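# Move a bottle from the tray upright into the crate's free slot

## Task

Take a bottle from the tray and set it standing upright in the one empty slot of the crate, so it stays there without the robot holding it. Neither the crate nor the tray may end up tilted or shifted. Anything the robot is touching at the end must not settle downward by more than about a fingernail's width once released. Nothing may be knocked or placed off the table.

## Robot and tools

Robot: a single UR3e-type six-joint arm carrying a Robotiq 2F-85 parallel gripper. The arm's base may sit slightly tilted relative to the table. A flat block juts out roughly 9 cm from the last joint's axis toward the gripper's +x side and rotates with it, so watch its clearance.

Frame: the scene origin lies on the table top directly under the arm's base; +z is up, and looking along +x, +y points left. Gripper frame: fingers extend along its +z, and the pads close along its y axis. end_effector_position is the point midway between the pads when shut; closed fingertips reach about 19 mm past it (about 6 mm when fully open). Closing also carries the tips about 13 mm further from the wrist, so keep that much margin above a surface before closing.

Tool execute_actions, argument actions: a list holding at most one item. An empty list [] only returns the current state. A wait is {"steps": N} with N up to 300 control steps (1/30 s each), counted from the previous result; reply time is included. A motion is {"rows": [...], "steps": N} with N up to 15 (default 15). rows holds 1 to 15 rows, one per step; if there are fewer rows than steps, the last row repeats. Optional pictures (true/false) decides whether camera images come back.

Each row is one list of 9 numbers, each in [-1, 1], in this order: shoulder pan, shoulder lift, elbow, wrist 1, wrist 2, wrist 3, gripper position, gripper force_limit, gripper speed. The first six are offsets in joint space, not poses, measured from the joint angles printed in the latest result that lists them (before any such result, and for later calls within one reply, from where the arm is when the action begins). They are not relative to the previous row. Scale: 1.0 equals 1.989 rad for pan, lift and elbow, and 3.977 rad for the three wrist joints. So an all-zero arm part pulls the arm back to that reference angle; it is not a hold. Joint ranges (rad): pan -3.142..3.142, lift -6.283..6.283, elbow 0..3.142, wrists -6.283..6.283. Asking more than 0.010 rad beyond a range end gets the call refused, and a refused call moves nothing. Targets past a joint's true end are clipped there, and a "joint sent to its limit" line may appear.

The gripper numbers are absolute settings. position: +1 fully open (85 mm), about -0.8 pads touching, -1 closes until blocked. force_limit: -1 is about 20 N, 0 about 128 N, +1 about 235 N per pad on a 40 mm object. speed: -1 about 20 mm/s, 0 about 85, +1 about 150; faster closes squeeze a little harder. Force or speed changes only take effect once position changes by at least 0.01. To grip, send -1, keep it, and confirm object_status = 2. Status codes: 0 moving, 1 blocked while opening, 2 blocked while closing, 3 reached target or pads met. position_measured is in counts: 3 open, ~78 = 60 mm, ~130 = 40 mm, ~180 = 20 mm, ~230 pads together. To loosen a grip, open first.

Motion limits: commands lag about 0.17 s. Each step, pan/lift/elbow targets stay within 0.575 rad of the measured angle and wrist targets within 1.15 rad; if the targets would move the gripper more than 100 mm, all are scaled back. Large moves therefore need several calls, and the arm may still be short of target when a result returns. Between calls the arm keeps heading for the last row until it nearly stops.

Results: gripper position (m), quaternion wxyz, linear and angular velocities, Joint positions/velocities (rad, rad/s, column order), joint torques (offset and noisy), and Wrist force/torque in the gripper's own axes (saturates at about 30 N, offsets up to ~3.5 N; "no reading" is normal). The printed hand position can be off, especially at long reach. "joint command not followed" means a clearance check altered targets; HELD marks steps whose row was not fully sent.

Avoid: contact torque reaching a load limit (pan/lift 49.1, elbow 25.4, wrists 8.19 N m, held weight included) or any external force reaching 150 N. Either stops the arm for 10 s and skips the rest of the call. Avoid MOTOR HOT warnings at 70 °C; at 85 °C the brakes lock for minutes. Don't drop, slam or shove things, tilt or move the crate or tray, or knock anything off the table. Occasional tugs on a held part or pushes on loose objects may happen.

Tool zoom_image: camera (cam_head_left, cam_head_right, cam_high, cam_low, cam_wrist) and region [x0, y0, x1, y1] in pixels, up to 504x504, origin at the top left. Head, high and low images are 672x504; the wrist camera is 504x504 fisheye.

Tool read_manual: returns licence texts only.

Tool finished_scene(scene): ends and grades that scene (1 or 2), irreversibly, and shows the next task. Release the bottle and back off before calling, since only an unassisted, stable result counts.

Each tool is called after ">>>" as name([rows], argument=value, ...), one row to a line, values as JSON.

## Session

>>> execute_actions(actions=[])

Scene clock: 0.00 s of 5100.00 s.
end_effector_position=(+0.0269, +0.2997, +0.1083) position_measured=3 object_status=3 end_effector_quat_wxyz=(-0.180, +0.271, +0.944, -0.052) end_effector_velocity=(+0.000, -0.000, +0.000) end_effector_angular_velocity=(-0.001, -0.000, -0.002)
Joint positions: [ 0.751 -1.776  2.083 -1.771 -1.288  1.246]
Joint velocities: [-0.001  0.    -0.     0.    -0.     0.002]
Joint torques (N m, as the arm reports them, + toward a larger angle): no reading
Wrist force (N, on the end effector, along its own x y z axes, offset not removed): no reading
Wrist torque (N m, same axes, about the end effector's origin, offset not removed): no reading

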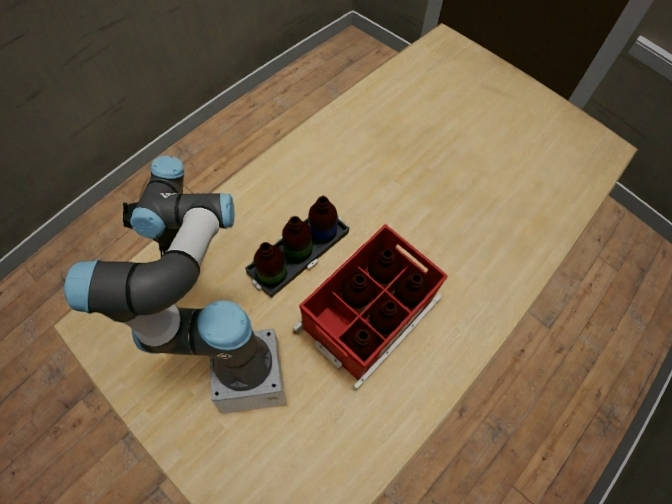

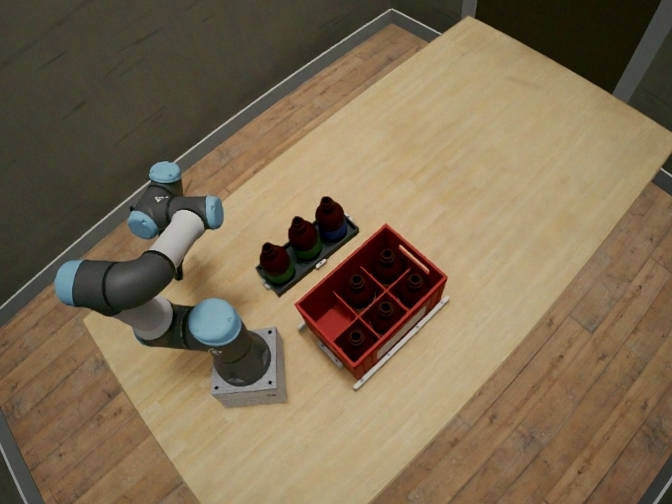

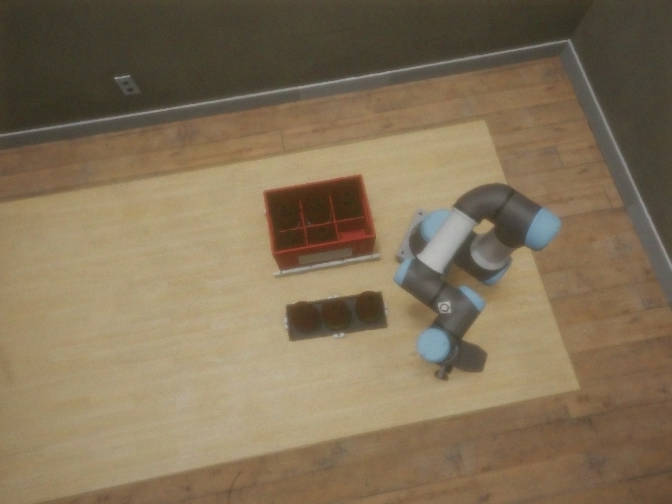

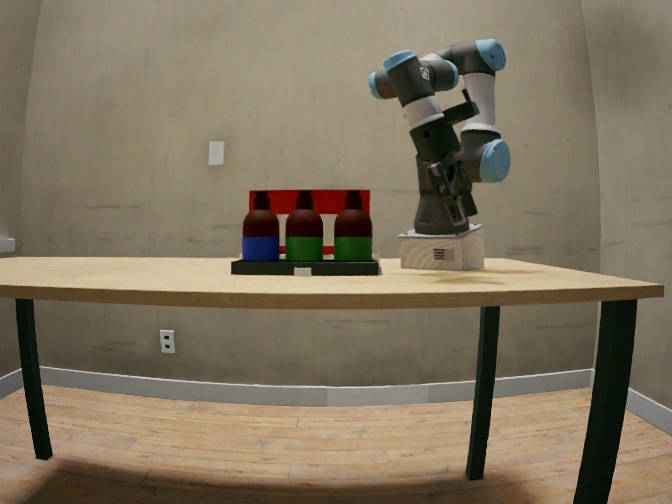

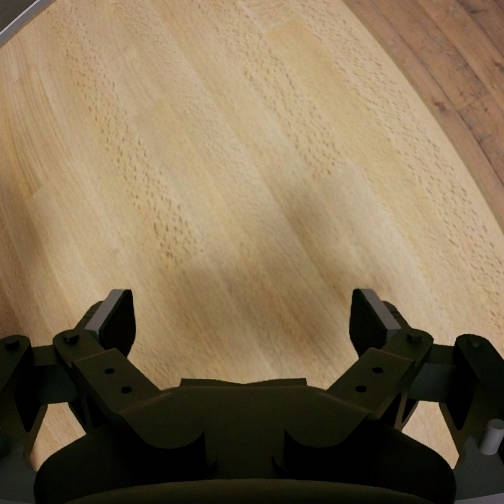

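>>> execute_actions([
  {"rows": [[0,-0.03,-0.236,0.093,-0.025,0.412,1,0,0],[0,-0.03,-0.236,0.093,-0.025,0.412,1,0,0],[0,-0.03,-0.236,0.093,-0.025,0.412,1,0,0],[0,-0.03,-0.236,0.093,-0.025,0.412,1,0,0],[0,-0.03,-0.236,0.093,-0.025,0.412,1,0,0],[0,-0.03,-0.236,0.093,-0.025,0.412,1,0,0],[0,-0.03,-0.236,0.093,-0.025,0.412,1,0,0],[0,-0.03,-0.236,0.093,-0.025,0.412,1,0,0],[-0.493,-0.03,-0.236,0.093,-0.025,0.412,1,0,0]]},
], pictures=false)

>>> execute_actions([
  {"steps": 50},
])

Scene clock: 13.90 s of 5100.00 s.
end_effector_position=(+0.1301, +0.2973, +0.1963) position_measured=3 object_status=3 end_effector_quat_wxyz=(-0.063, +0.842, +0.531, -0.072) end_effector_velocity=(+0.443, -0.167, +0.035) end_effector_angular_velocity=(-0.272, -0.312, -2.169)
Joint positions: [ 0.55  -1.83   1.678 -1.44  -1.378  2.532]
Joint velocities: [-1.516 -0.02  -0.227  0.136 -0.033  0.705]
Joint torques (N m, as the arm reports them, + toward a larger angle): [ -5.   -12.35 -11.29  -0.24  -0.63   2.94]
Wrist force (N, on the end effector, along its own x y z axes, offset not removed): [0.4 0.7 -1.6]
Wrist torque (N m, same axes, about the end effector's origin, offset not removed): [0.10 -0.04 0.04]
Steps of this call (steps 1 to 90: nothing new was sent; then 10.40 s passed at rest; steps 91 to 105: all 15 steps of this action). Readings (joint positions | what the end effector reports):
91: [0.751 -1.776 2.083 -1.771 -1.288 1.246] | position_measured=3 object_status=3
92: [0.751 -1.778 2.080 -1.766 -1.292 1.251] | position_measured=3 object_status=3
94: [0.751 -1.795 2.034 -1.687 -1.320 1.343] | position_measured=3 object_status=3
98: [0.751 -1.819 1.811 -1.515 -1.360 1.837] | position_measured=3 object_status=3
105: the state above

Scene clock: 15.57 s of 5100.00 s.
end_effector_position=(+0.2970, +0.1362, +0.2189) position_measured=3 object_status=3 end_effector_quat_wxyz=(-0.009, +1.000, +0.005, -0.008) end_effector_velocity=(+0.000, +0.000, +0.000) end_effector_angular_velocity=(+0.000, -0.001, +0.000)
Joint positions: [-0.229 -1.835  1.613 -1.401 -1.387  2.884]
Joint velocities: [ 0.     0.    -0.001 -0.001  0.001  0.   ]
Joint torques (N m, as the arm reports them, + toward a larger angle): [ -3.07 -11.28 -11.64  -0.85  -0.74   0.95]
Wrist force (N, on the end effector, along its own x y z axes, offset not removed): [-0.2 0.0 -0.8]
Wrist torque (N m, same axes, about the end effector's origin, offset not removed): [-0.04 0.05 0.06]
Steps of this call (steps 1 to 45: the robot went on to your last target; steps 46 to 50: nothing new was sent). Readings (joint positions | what the end effector reports):
1: [0.500 -1.830 1.671 -1.436 -1.379 2.564] | position_measured=3 object_status=3
2: [0.450 -1.831 1.665 -1.432 -1.380 2.602] | position_measured=3 object_status=3
4: [0.350 -1.832 1.654 -1.425 -1.381 2.663] | position_measured=3 object_status=3
8: [0.147 -1.833 1.638 -1.416 -1.384 2.750] | position_measured=3 object_status=3
50: the state above
The arm was judged still, so your last target was given up. Only a new action makes it travel on or press farther. Fingers that are still opening or closing keep moving.

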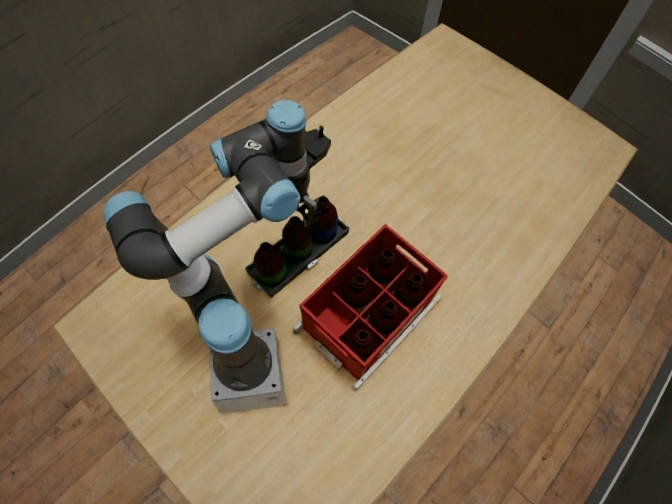

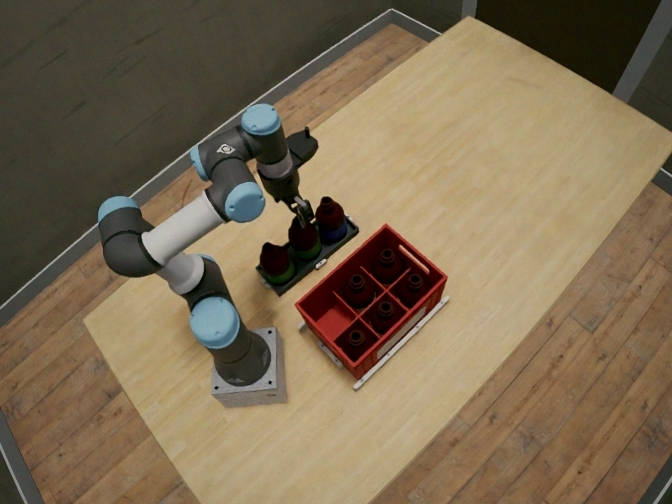

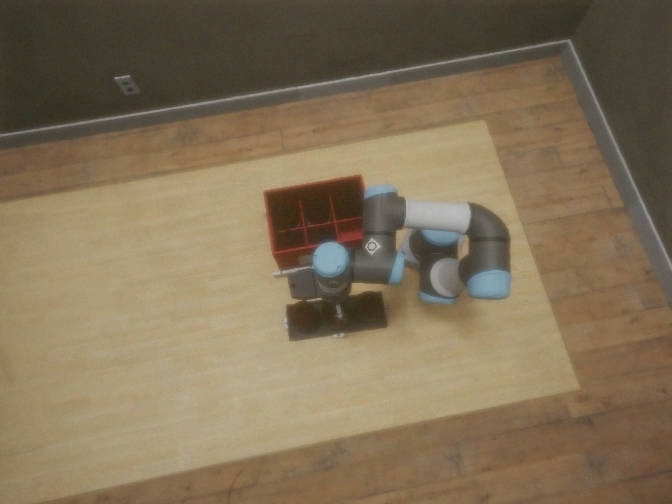

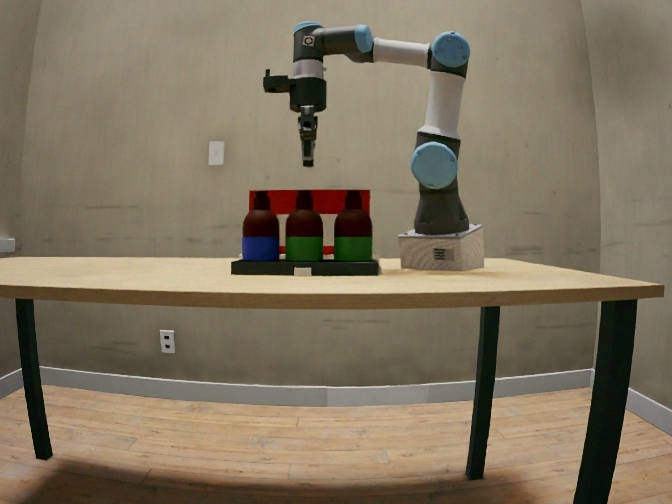

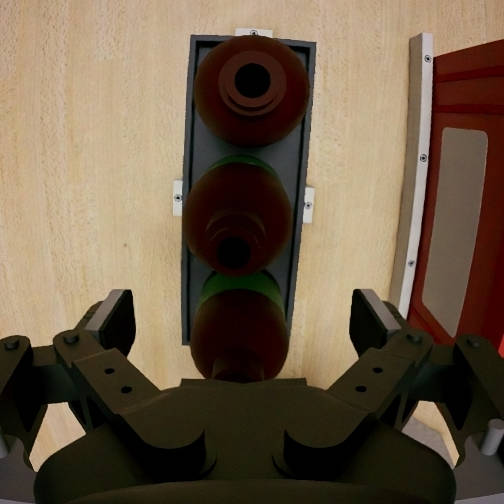

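>>> execute_actions([
  {"rows": [[0.012,0.012,0.05,-0.032,0,0.006,1,0,0],[0.024,0.023,0.1,-0.064,0,0.012,1,0,0],[0.0367,0.0347,0.15,-0.0953,0,0.018,1,0,0]]},
], pictures=false)

>>> execute_actions([
  {"steps": 15},
])

>>> execute_actions([
  {"rows": [[0,0,0,0,0,0,-1,0,0]]},
], pictures=false)

>>> execute_actions([
  {"steps": 20},
])

Scene clock: 24.50 s of 5100.00 s.
end_effector_position=(+0.3024, +0.1411, +0.1469) position_measured=3 object_status=3 end_effector_quat_wxyz=(-0.011, +1.000, +0.006, -0.008) end_effector_velocity=(-0.006, +0.002, -0.028) end_effector_angular_velocity=(+0.002, +0.010, -0.001)
Joint positions: [-0.159 -1.769  1.898 -1.764 -1.387  2.953]
Joint velocities: [ 0.023  0.022  0.112 -0.129 -0.001  0.022]
Joint torques (N m, as the arm reports them, + toward a larger angle): [ 2.13 -5.61 -7.01 -2.86 -0.28  1.1 ]
Wrist force (N, on the end effector, along its own x y z axes, offset not removed): [-0.5 2.0 -1.4]
Wrist torque (N m, same axes, about the end effector's origin, offset not removed): [0.25 0.15 0.07]
Steps of this call (steps 1 to 90: nothing new was sent; then 5.43 s passed at rest; steps 91 to 105: all 15 steps of this action). Readings (joint positions | what the end effector reports):
91: [-0.229 -1.835 1.613 -1.401 -1.387 2.884] | position_measured=3 object_status=3
92: [-0.228 -1.834 1.616 -1.406 -1.387 2.886] | position_measured=3 object_status=3
94: [-0.214 -1.820 1.659 -1.472 -1.387 2.901] | position_measured=3 object_status=3
98: [-0.176 -1.785 1.816 -1.668 -1.387 2.937] | position_measured=3 object_status=3
105: the state above

Scene clock: 25.00 s of 5100.00 s.
end_effector_position=(+0.3017, +0.1414, +0.1436) position_measured=3 object_status=3 end_effector_quat_wxyz=(-0.011, +1.000, +0.006, -0.008) end_effector_velocity=(+0.000, +0.000, -0.000) end_effector_angular_velocity=(+0.001, -0.001, -0.000)
Joint positions: [-0.157 -1.766  1.912 -1.78  -1.387  2.956]
Joint velocities: [ 0.     0.     0.002 -0.003  0.001  0.001]
Joint torques (N m, as the arm reports them, + toward a larger angle): [ 1.88 -5.91 -6.95 -2.74  0.12  0.98]
Wrist force (N, on the end effector, along its own x y z axes, offset not removed): [-0.7 1.3 -0.5]
Wrist torque (N m, same axes, about the end effector's origin, offset not removed): [0.15 0.15 -0.04]
Steps of this call (steps 1 to 15: the robot went on to your last target). Readings (joint positions | what the end effector reports):
1: [-0.159 -1.768 1.901 -1.768 -1.387 2.954] | position_measured=3 object_status=3
2: [-0.158 -1.768 1.904 -1.771 -1.387 2.954] | position_measured=3 object_status=3
4: [-0.157 -1.767 1.907 -1.775 -1.387 2.955] | position_measured=3 object_status=3
8: [-0.157 -1.766 1.910 -1.778 -1.387 2.956] | position_measured=3 object_status=3
15: the state above

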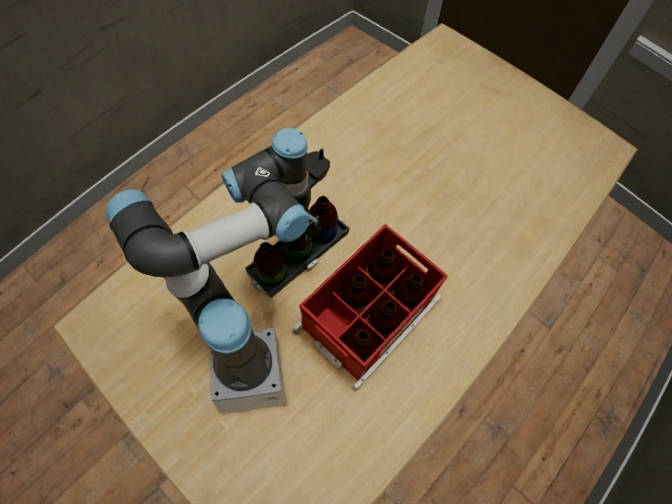

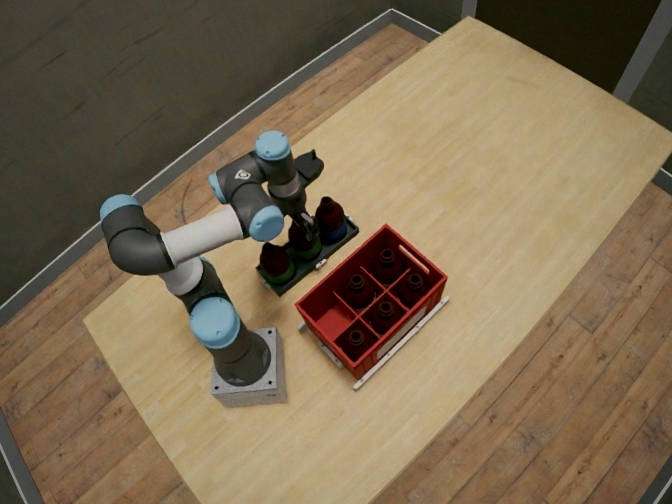

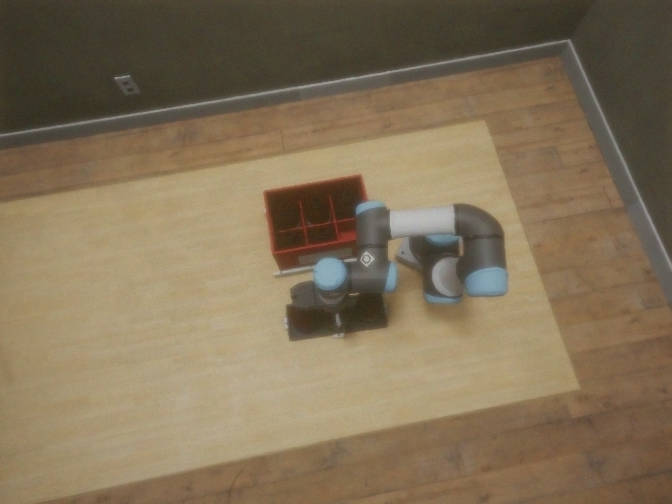

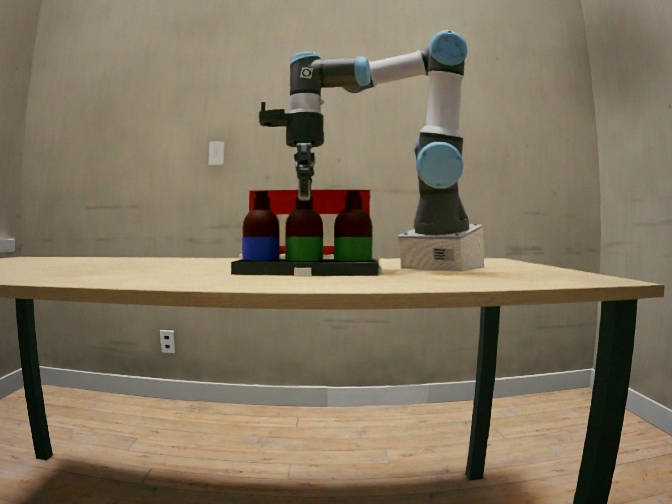

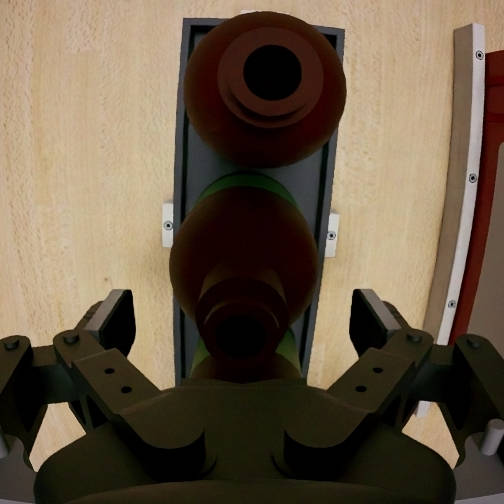

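Scene clock: 25.50 s of 5100.00 s.
end_effector_position=(+0.3017, +0.1414, +0.1436) position_measured=90 object_status=0 end_effector_quat_wxyz=(-0.011, +1.000, +0.006, -0.008) end_effector_velocity=(-0.001, -0.000, -0.000) end_effector_angular_velocity=(-0.001, +0.003, -0.002)
Joint positions: [-0.157 -1.766  1.912 -1.78  -1.387  2.956]
Joint velocities: [ 0.    -0.     0.001  0.001 -0.002  0.001]
Joint torques (N m, as the arm reports them, + toward a larger angle): [ 1.15 -6.96 -9.72 -0.86  0.22  0.78]
Wrist force (N, on the end effector, along its own x y z axes, offset not removed): [-2.2 -0.3 -2.6]
Wrist torque (N m, same axes, about the end effector's origin, offset not removed): [-0.15 0.43 0.05]
Steps of this call (steps 1 to 15: all 15 steps of this action). Readings (joint positions | what the end effector reports):
1: [-0.157 -1.766 1.912 -1.780 -1.387 2.956] | position_measured=3 object_status=0
2: [-0.157 -1.766 1.912 -1.780 -1.387 2.956] | position_measured=3 object_status=0
4: [-0.157 -1.766 1.912 -1.780 -1.387 2.956] | position_measured=10 object_status=0
8: [-0.157 -1.766 1.912 -1.780 -1.387 2.956] | position_measured=38 object_status=0
15: the state above

Scene clock: 26.17 s of 5100.00 s.
end_effector_position=(+0.3017, +0.1414, +0.1436) position_measured=150 object_status=2 end_effector_quat_wxyz=(-0.011, +1.000, +0.006, -0.008) end_effector_velocity=(-0.000, -0.000, -0.000) end_effector_angular_velocity=(-0.001, +0.001, -0.003)
Joint positions: [-0.157 -1.766  1.911 -1.78  -1.387  2.956]
Joint velocities: [-0.    -0.    -0.     0.001 -0.001  0.003]
Joint torques (N m, as the arm reports them, + toward a larger angle): [ 0.02 -8.37 -3.56 -0.74  0.28  0.57]
Wrist force (N, on the end effector, along its own x y z axes, offset not removed): [-3.7 1.5 -16.4]
Wrist torque (N m, same axes, about the end effector's origin, offset not removed): [-0.37 0.44 0.04]
Steps of this call (steps 1 to 15: the robot went on to your last target; steps 16 to 20: nothing new was sent). Readings (joint positions | what the end effector reports):
1: [-0.157 -1.766 1.912 -1.780 -1.387 2.956] | position_measured=98 object_status=0
2: [-0.157 -1.766 1.912 -1.780 -1.387 2.956] | position_measured=105 object_status=0
4: [-0.157 -1.766 1.912 -1.780 -1.387 2.956] | position_measured=121 object_status=0
8: [-0.157 -1.766 1.911 -1.780 -1.387 2.956] | position_measured=149 object_status=0
20: the state above
The arm was judged still, so your last target was given up. Only a new action makes it travel on or press farther. Fingers that are still opening or closing keep moving.

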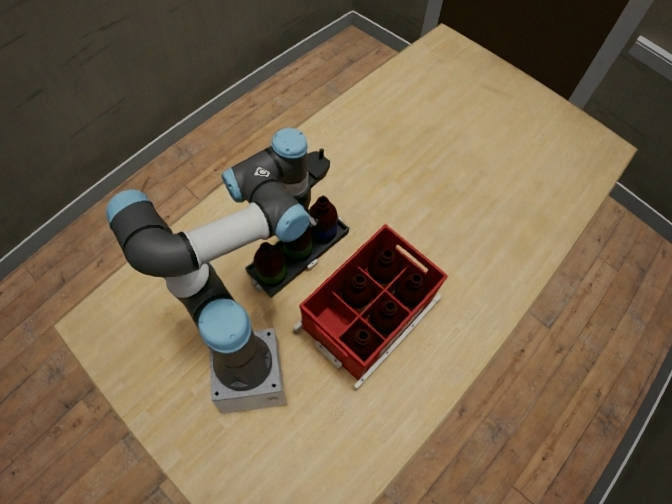

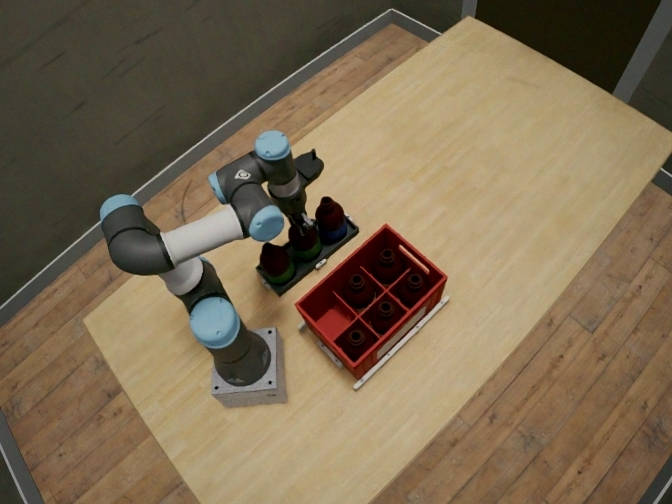

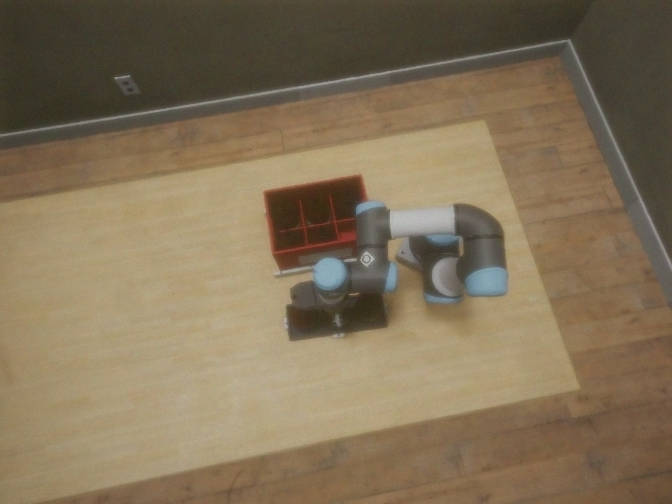

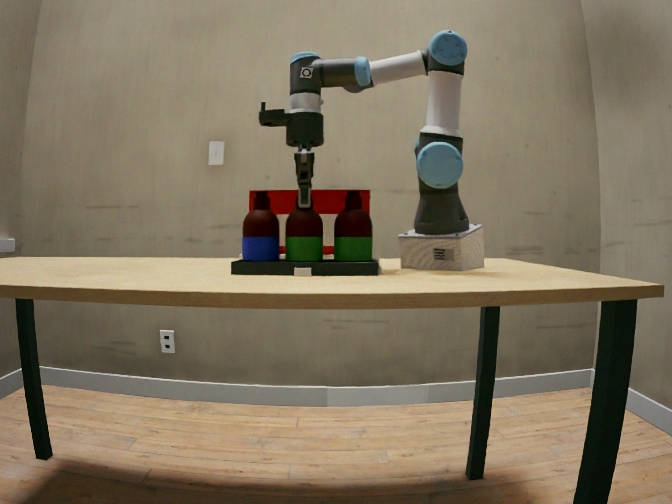

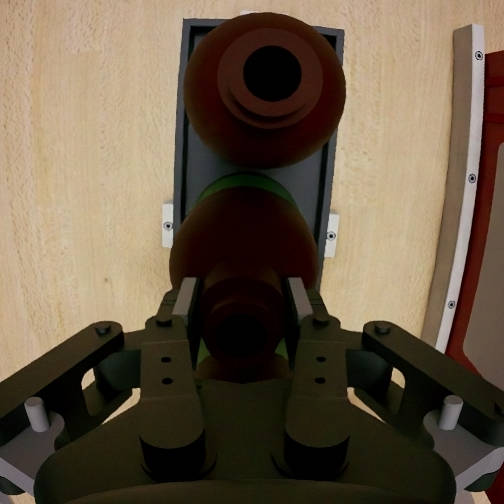

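>>> execute_actions([
  {"rows": [[-0.012,-0.012,-0.05,0.032,0,0,-1,0,0],[-0.024,-0.023,-0.1,0.064,0,0,-1,0,0],[-0.0362,-0.0347,-0.15,0.0953,0,0,-1,0,0]],"steps":12},
], pictures=false)

>>> execute_actions([
  {"steps": 8},
], pictures=false)

>>> execute_actions([
  {"rows": [[-0.01,0.017,-0.078,0.031,0,0,-1,0,0],[-0.02,0.035,-0.155,0.062,0,0,-1,0,0],[-0.03,0.052,-0.233,0.094,0,0,-1,0,0],[-0.04,0.069,-0.31,0.125,0.001,0,-1,0,0],[-0.051,0.0865,-0.388,0.156,0.002,0,-1,0,0]]},
], pictures=false)

>>> execute_actions([
  {"steps": 20},
], pictures=false)

>>> execute_actions([
  {"rows": [[-0.531,-0.123,0.161,0.027,-0.0177,-0.111,-1,0,0]]},
], pictures=false)

>>> execute_actions([
  {"steps": 40},
])

Scene clock: 46.93 s of 5100.00 s.
end_effector_position=(+0.2980, +0.1365, +0.2112) position_measured=150 object_status=2 end_effector_quat_wxyz=(-0.009, +1.000, -0.027, -0.009) end_effector_velocity=(-0.008, -0.000, +0.065) end_effector_angular_velocity=(-0.008, -0.015, -0.051)
Joint positions: [-0.222 -1.829  1.644 -1.437 -1.387  2.956]
Joint velocities: [-0.053 -0.051 -0.26   0.303 -0.    -0.   ]
Joint torques (N m, as the arm reports them, + toward a larger angle): [ -3.28 -11.56 -12.17  -0.78   0.14  -0.56]
Wrist force (N, on the end effector, along its own x y z axes, offset not removed): [-1.5 0.4 0.4]
Wrist torque (N m, same axes, about the end effector's origin, offset not removed): [-0.05 0.36 0.05]
Steps of this call (steps 1 to 90: nothing new was sent; then 17.37 s passed at rest; steps 91 to 102: all 12 steps of this action). Readings (joint positions | what the end effector reports):
91: [-0.157 -1.766 1.912 -1.780 -1.387 2.956] | position_measured=150 object_status=2
92: [-0.158 -1.768 1.909 -1.775 -1.387 2.956] | position_measured=150 object_status=2
94: [-0.173 -1.782 1.866 -1.709 -1.387 2.956] | position_measured=150 object_status=2
98: [-0.209 -1.817 1.708 -1.512 -1.387 2.956] | position_measured=150 object_status=2
102: the state above

Scene clock: 47.20 s of 5100.00 s.
end_effector_position=(+0.2970, +0.1365, +0.2181) position_measured=150 object_status=2 end_effector_quat_wxyz=(-0.009, +0.999, -0.030, -0.008) end_effector_velocity=(-0.002, +0.000, +0.007) end_effector_angular_velocity=(+0.000, +0.001, -0.007)
Joint positions: [-0.228 -1.835  1.617 -1.405 -1.387  2.956]
Joint velocities: [-0.006 -0.005 -0.028  0.035  0.     0.001]
Joint torques (N m, as the arm reports them, + toward a larger angle): [ -3.6  -12.06 -12.5   -0.97  -0.19  -0.55]
Wrist force (N, on the end effector, along its own x y z axes, offset not removed): [-1.0 -0.3 2.1]
Wrist torque (N m, same axes, about the end effector's origin, offset not removed): [-0.08 0.19 0.02]
Steps of this call (steps 1 to 8: the robot went on to your last target). Readings (joint positions | what the end effector reports):
1: [-0.224 -1.831 1.637 -1.428 -1.387 2.956] | position_measured=150 object_status=2
2: [-0.225 -1.832 1.631 -1.422 -1.387 2.956] | position_measured=150 object_status=2
4: [-0.226 -1.833 1.623 -1.413 -1.387 2.956] | position_measured=150 object_status=2
8: the state above

Scene clock: 47.70 s of 5100.00 s.
end_effector_position=(+0.2936, +0.1352, +0.3221) position_measured=150 object_status=2 end_effector_quat_wxyz=(-0.014, +0.996, -0.082, -0.025) end_effector_velocity=(+0.021, +0.004, +0.113) end_effector_angular_velocity=(-0.088, -0.254, +0.001)
Joint positions: [-0.324 -1.672  0.923 -0.821 -1.38   2.956]
Joint velocities: [-0.046  0.08  -0.65   0.305  0.004  0.   ]
Joint torques (N m, as the arm reports them, + toward a larger angle): [-2.9  -4.19 -9.21 -0.62  0.65 -0.57]
Wrist force (N, on the end effector, along its own x y z axes, offset not removed): [-1.1 -0.5 0.7]
Wrist torque (N m, same axes, about the end effector's origin, offset not removed): [-0.10 0.29 0.04]
Steps of this call (steps 1 to 15: all 15 steps of this action). Readings (joint positions | what the end effector reports):
1: [-0.228 -1.835 1.616 -1.404 -1.387 2.956] | position_measured=150 object_status=2
2: [-0.229 -1.833 1.612 -1.398 -1.387 2.956] | position_measured=150 object_status=2
4: [-0.242 -1.813 1.565 -1.334 -1.387 2.956] | position_measured=150 object_status=2
8: [-0.291 -1.729 1.317 -1.042 -1.384 2.956] | position_measured=150 object_status=2
15: the state above

Scene clock: 48.37 s of 5100.00 s.
end_effector_position=(+0.2958, +0.1358, +0.3355) position_measured=150 object_status=2 end_effector_quat_wxyz=(-0.010, +0.997, -0.082, -0.009) end_effector_velocity=(+0.000, +0.000, +0.000) end_effector_angular_velocity=(+0.001, -0.001, -0.001)
Joint positions: [-0.329 -1.663  0.845 -0.784 -1.379  2.956]
Joint velocities: [-0.001  0.    -0.002  0.002  0.001  0.   ]
Joint torques (N m, as the arm reports them, + toward a larger angle): [ -3.57  -5.24 -10.12  -1.03   0.7   -0.54]
Wrist force (N, on the end effector, along its own x y z axes, offset not removed): [-1.0 1.4 1.1]
Wrist torque (N m, same axes, about the end effector's origin, offset not removed): [0.28 0.20 0.05]
Steps of this call (steps 1 to 20: the robot went on to your last target). Readings (joint positions | what the end effector reports):
1: [-0.325 -1.670 0.904 -0.812 -1.380 2.956] | position_measured=150 object_status=2
2: [-0.326 -1.668 0.890 -0.805 -1.380 2.956] | position_measured=150 object_status=2
4: [-0.327 -1.666 0.871 -0.796 -1.379 2.956] | position_measured=150 object_status=2
8: [-0.329 -1.664 0.853 -0.788 -1.379 2.956] | position_measured=150 object_status=2
20: the state above

Scene clock: 48.87 s of 5100.00 s.
end_effector_position=(+0.2274, -0.0187, +0.3286) position_measured=150 object_status=2 end_effector_quat_wxyz=(-0.007, +0.956, -0.292, -0.027) end_effector_velocity=(-0.126, -0.329, +0.041) end_effector_angular_velocity=(-0.125, -0.217, -1.616)
Joint positions: [-1.161 -1.893  1.145 -0.682 -1.446  2.54 ]
Joint velocities: [-1.844 -0.119  0.165  0.039 -0.03  -0.209]
Joint torques (N m, as the arm reports them, + toward a larger angle): [-0.99 -6.99 -5.25 -0.33 -0.6  -1.34]
Wrist force (N, on the end effector, along its own x y z axes, offset not removed): [1.4 3.5 1.6]
Wrist torque (N m, same axes, about the end effector's origin, offset not removed): [0.42 -0.10 -0.03]
Steps of this call (steps 1 to 15: all 15 steps of this action). Readings (joint positions | what the end effector reports):
1: [-0.329 -1.663 0.845 -0.784 -1.379 2.956] | position_measured=150 object_status=2
2: [-0.332 -1.665 0.847 -0.780 -1.382 2.951] | position_measured=150 object_status=2
4: [-0.378 -1.708 0.894 -0.750 -1.402 2.868] | position_measured=150 object_status=2
8: [-0.627 -1.823 1.047 -0.708 -1.430 2.664] | position_measured=150 object_status=2
15: the state above

Scene clock: 50.20 s of 5100.00 s.
end_effector_position=(+0.2083, -0.0563, +0.3336) position_measured=150 object_status=2 end_effector_quat_wxyz=(-0.007, +0.923, -0.385, -0.011) end_effector_velocity=(-0.000, -0.000, -0.000) end_effector_angular_velocity=(-0.000, +0.000, -0.000)
Joint positions: [-1.385 -1.907  1.165 -0.677 -1.45   2.514]
Joint velocities: [-0.    -0.     0.001 -0.001 -0.     0.   ]
Joint torques (N m, as the arm reports them, + toward a larger angle): [-4.09 -4.9  -4.81 -1.04 -0.79 -1.07]
Wrist force (N, on the end effector, along its own x y z axes, offset not removed): [-0.9 0.9 1.6]
Wrist torque (N m, same axes, about the end effector's origin, offset not removed): [0.13 0.21 0.01]
Steps of this call (steps 1 to 30: the robot went on to your last target; steps 31 to 40: nothing new was sent). Readings (joint positions | what the end effector reports):
1: [-1.215 -1.896 1.150 -0.681 -1.447 2.534] | position_measured=150 object_status=2
2: [-1.257 -1.899 1.154 -0.680 -1.448 2.529] | position_measured=150 object_status=2
4: [-1.312 -1.902 1.159 -0.679 -1.449 2.523] | position_measured=150 object_status=2
8: [-1.361 -1.906 1.163 -0.677 -1.449 2.517] | position_measured=150 object_status=2
40: the state above
The arm was judged still, so your last target was given up. Only a new action makes it travel on or press farther. Fingers that are still opening or closing keep moving.

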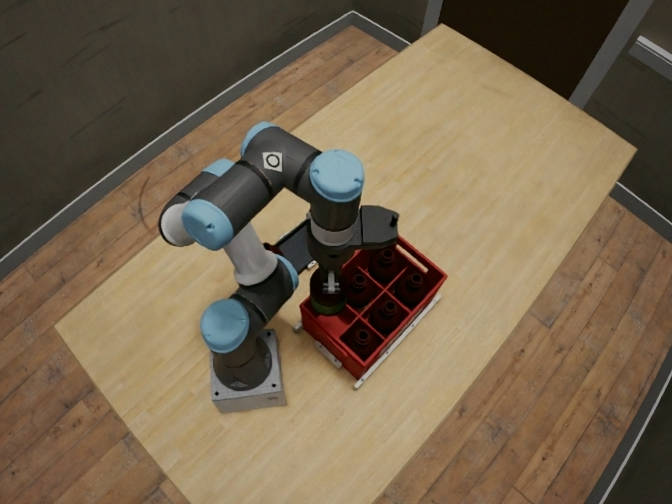

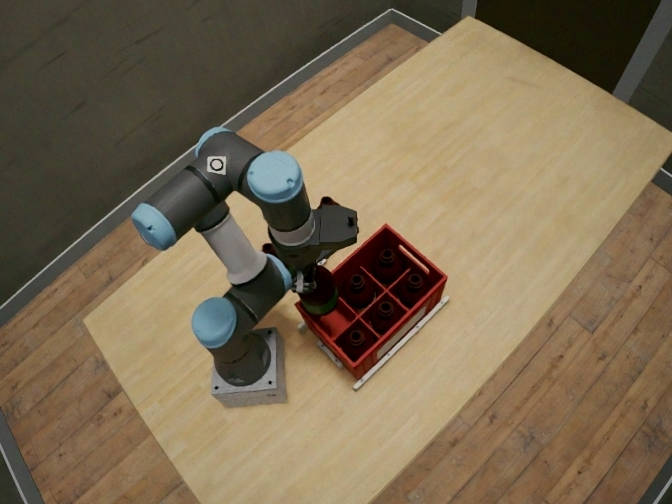

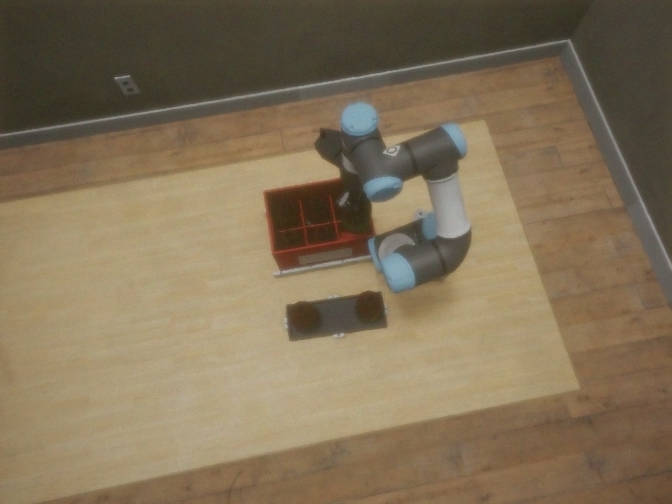

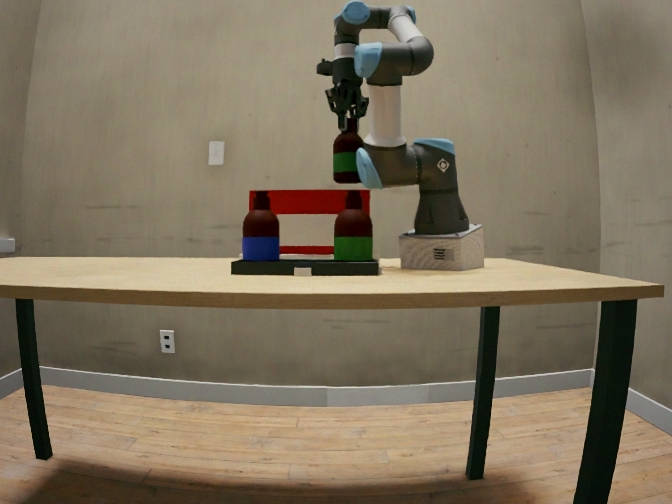

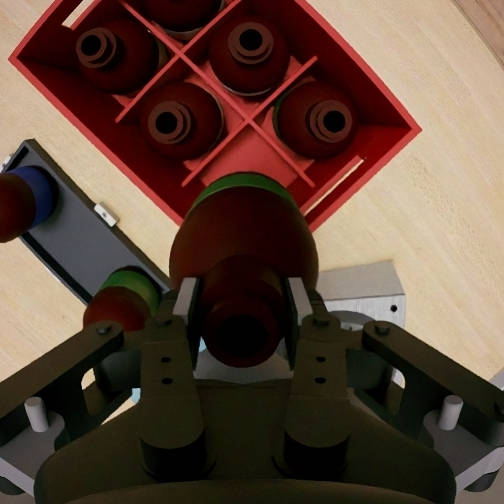

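>>> execute_actions([
  {"rows": [[0.007,-0.02,0.056,-0.018,0,0.003,-1,0,0],[0.013,-0.041,0.113,-0.037,0.001,0.007,-1,0,0],[0.02,-0.062,0.17,-0.055,0.001,0.01,-1,0,0],[0.026,-0.082,0.226,-0.074,0.002,0.014,-1,0,0],[0.033,-0.103,0.282,-0.092,0.002,0.017,-1,0,0]]},
], pictures=false)

>>> execute_actions([
  {"steps": 25},
])

Scene clock: 64.10 s of 5100.00 s.
end_effector_position=(+0.2071, -0.0560, +0.2553) position_measured=150 object_status=2 end_effector_quat_wxyz=(-0.003, +0.923, -0.385, -0.009) end_effector_velocity=(-0.008, +0.015, -0.062) end_effector_angular_velocity=(+0.068, +0.016, -0.007)
Joint positions: [-1.323 -2.101  1.687 -1.023 -1.442  2.579]
Joint velocities: [ 0.029 -0.096  0.324 -0.161  0.003  0.026]
Joint torques (N m, as the arm reports them, + toward a larger angle): [ 1.46 -3.95 -6.54 -2.18  0.71  0.88]
Wrist force (N, on the end effector, along its own x y z axes, offset not removed): [1.7 4.3 1.4]
Wrist torque (N m, same axes, about the end effector's origin, offset not removed): [0.00 0.53 0.01]
Steps of this call (steps 1 to 90: nothing new was sent; then 10.40 s passed at rest; steps 91 to 105: all 15 steps of this action). Readings (joint positions | what the end effector reports):
91: [-1.385 -1.907 1.165 -0.677 -1.450 2.514] | position_measured=150 object_status=2
92: [-1.384 -1.909 1.168 -0.680 -1.450 2.515] | position_measured=150 object_status=2
94: [-1.376 -1.932 1.214 -0.723 -1.449 2.524] | position_measured=150 object_status=2
98: [-1.344 -2.031 1.455 -0.900 -1.444 2.558] | position_measured=150 object_status=2
105: the state above

Scene clock: 64.93 s of 5100.00 s.
end_effector_position=(+0.2062, -0.0544, +0.2479) position_measured=150 object_status=2 end_effector_quat_wxyz=(-0.006, +0.923, -0.386, -0.011) end_effector_velocity=(+0.000, +0.000, -0.000) end_effector_angular_velocity=(+0.000, -0.001, -0.001)
Joint positions: [-1.32  -2.112  1.726 -1.043 -1.442  2.582]
Joint velocities: [ 0.    -0.     0.001 -0.001  0.001  0.001]
Joint torques (N m, as the arm reports them, + toward a larger angle): [ 3.16 -3.76 -3.89  1.09  1.56  0.93]
Wrist force (N, on the end effector, along its own x y z axes, offset not removed): [7.4 9.0 -1.1]
Wrist torque (N m, same axes, about the end effector's origin, offset not removed): [-0.67 0.90 0.09]
Steps of this call (steps 1 to 25: the robot went on to your last target). Readings (joint positions | what the end effector reports):
1: [-1.322 -2.103 1.697 -1.028 -1.442 2.579] | position_measured=150 object_status=2
2: [-1.322 -2.105 1.704 -1.031 -1.442 2.580] | position_measured=150 object_status=2
4: [-1.321 -2.108 1.713 -1.036 -1.442 2.581] | position_measured=150 object_status=2
8: [-1.320 -2.111 1.722 -1.041 -1.442 2.582] | position_measured=150 object_status=2
25: the state above

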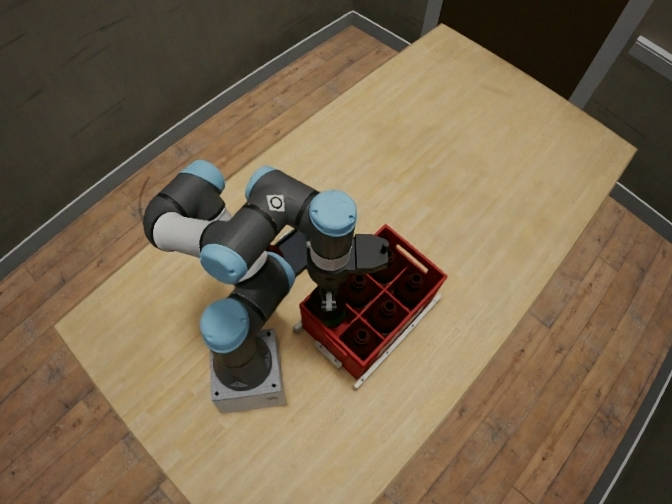

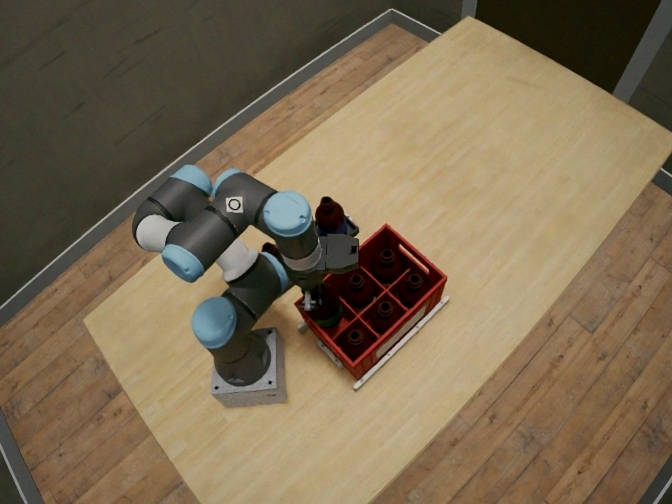

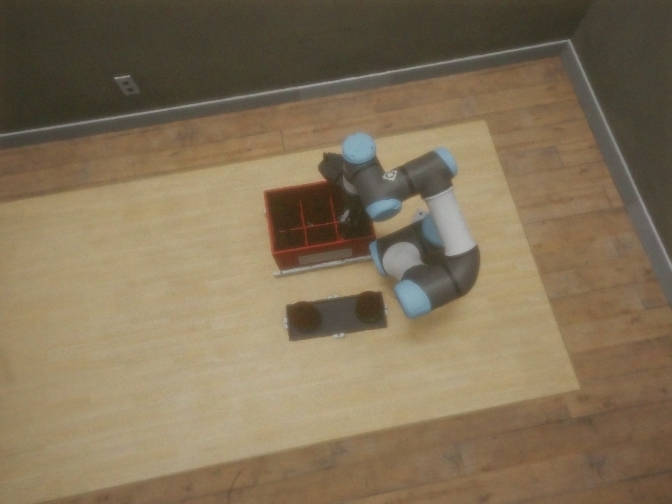

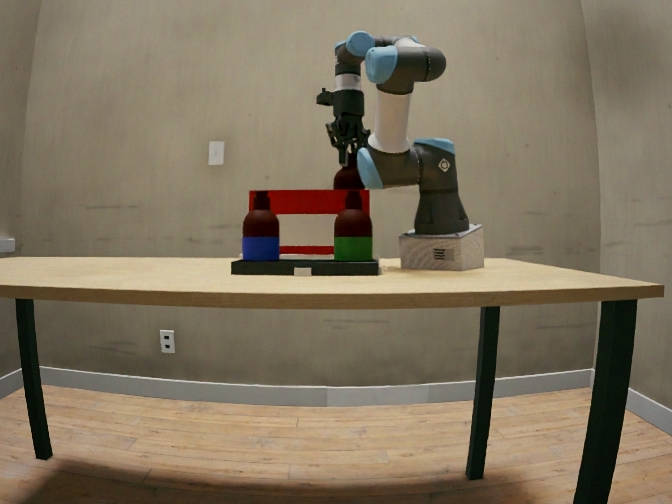

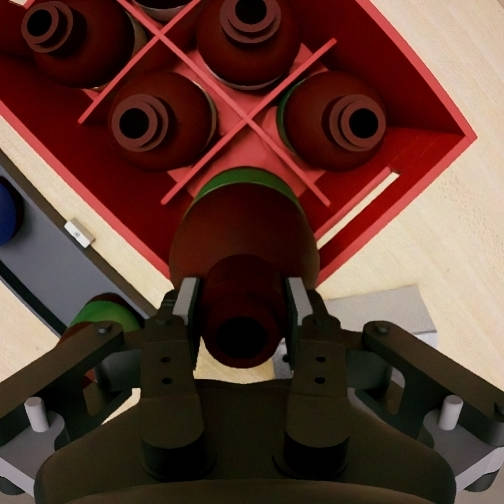

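>>> execute_actions([
  {"rows": [[0,0.0194,-0.007,-0.0062,0,0,-1,0,0]]},
])

Scene clock: 70.53 s of 5100.00 s.
end_effector_position=(+0.2085, -0.0639, +0.2488) position_measured=150 object_status=2 end_effector_quat_wxyz=(-0.006, +0.923, -0.386, -0.011) end_effector_velocity=(+0.000, -0.002, +0.000) end_effector_angular_velocity=(-0.001, +0.002, +0.001)
Joint positions: [-1.319 -2.075  1.713 -1.067 -1.442  2.582]
Joint velocities: [ 0.     0.009 -0.004 -0.006 -0.002 -0.001]
Joint torques (N m, as the arm reports them, + toward a larger angle): [ -2.57   2.24 -11.83  -3.01  -0.82   0.9 ]
Wrist force (N, on the end effector, along its own x y z axes, offset not removed): [-1.7 0.5 0.7]
Wrist torque (N m, same axes, about the end effector's origin, offset not removed): [0.08 0.31 0.01]
Steps of this call (steps 1 to 15: the robot went on to your last target; steps 16 to 90: nothing new was sent; then 2.10 s passed at rest; steps 91 to 105: all 15 steps of this action). Readings (joint positions | what the end effector reports):
91: [-1.320 -2.112 1.726 -1.043 -1.442 2.582] | position_measured=150 object_status=2
92: [-1.320 -2.110 1.726 -1.044 -1.442 2.582] | position_measured=150 object_status=2
94: [-1.319 -2.097 1.721 -1.052 -1.441 2.582] | position_measured=150 object_status=2
98: [-1.319 -2.081 1.715 -1.063 -1.441 2.582] | position_measured=150 object_status=2
105: the state above

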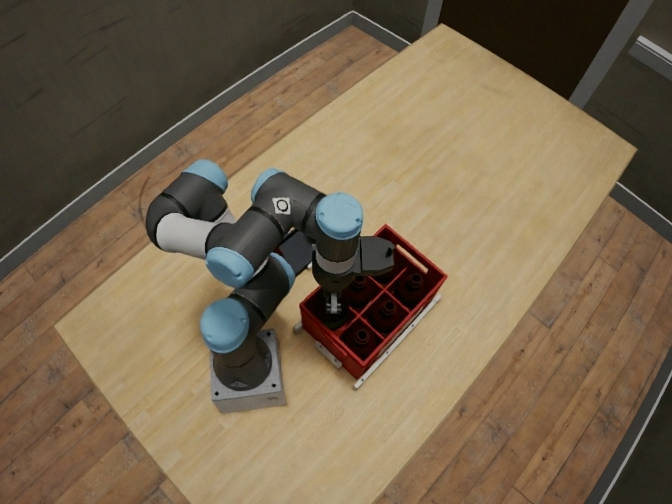

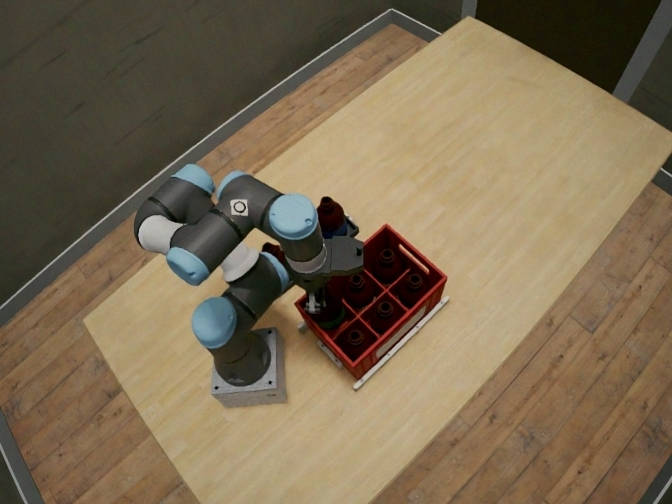

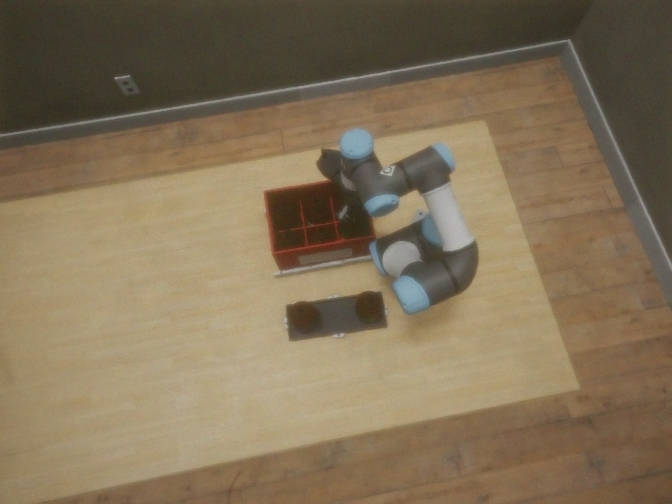

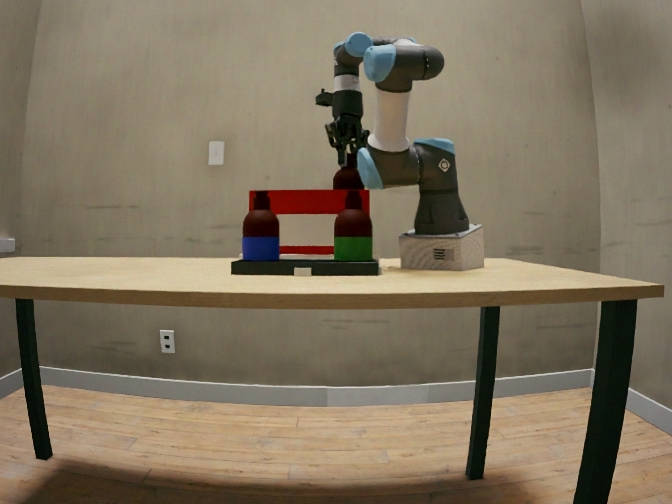

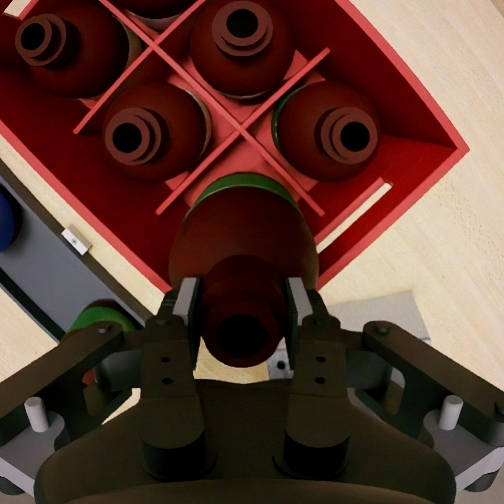

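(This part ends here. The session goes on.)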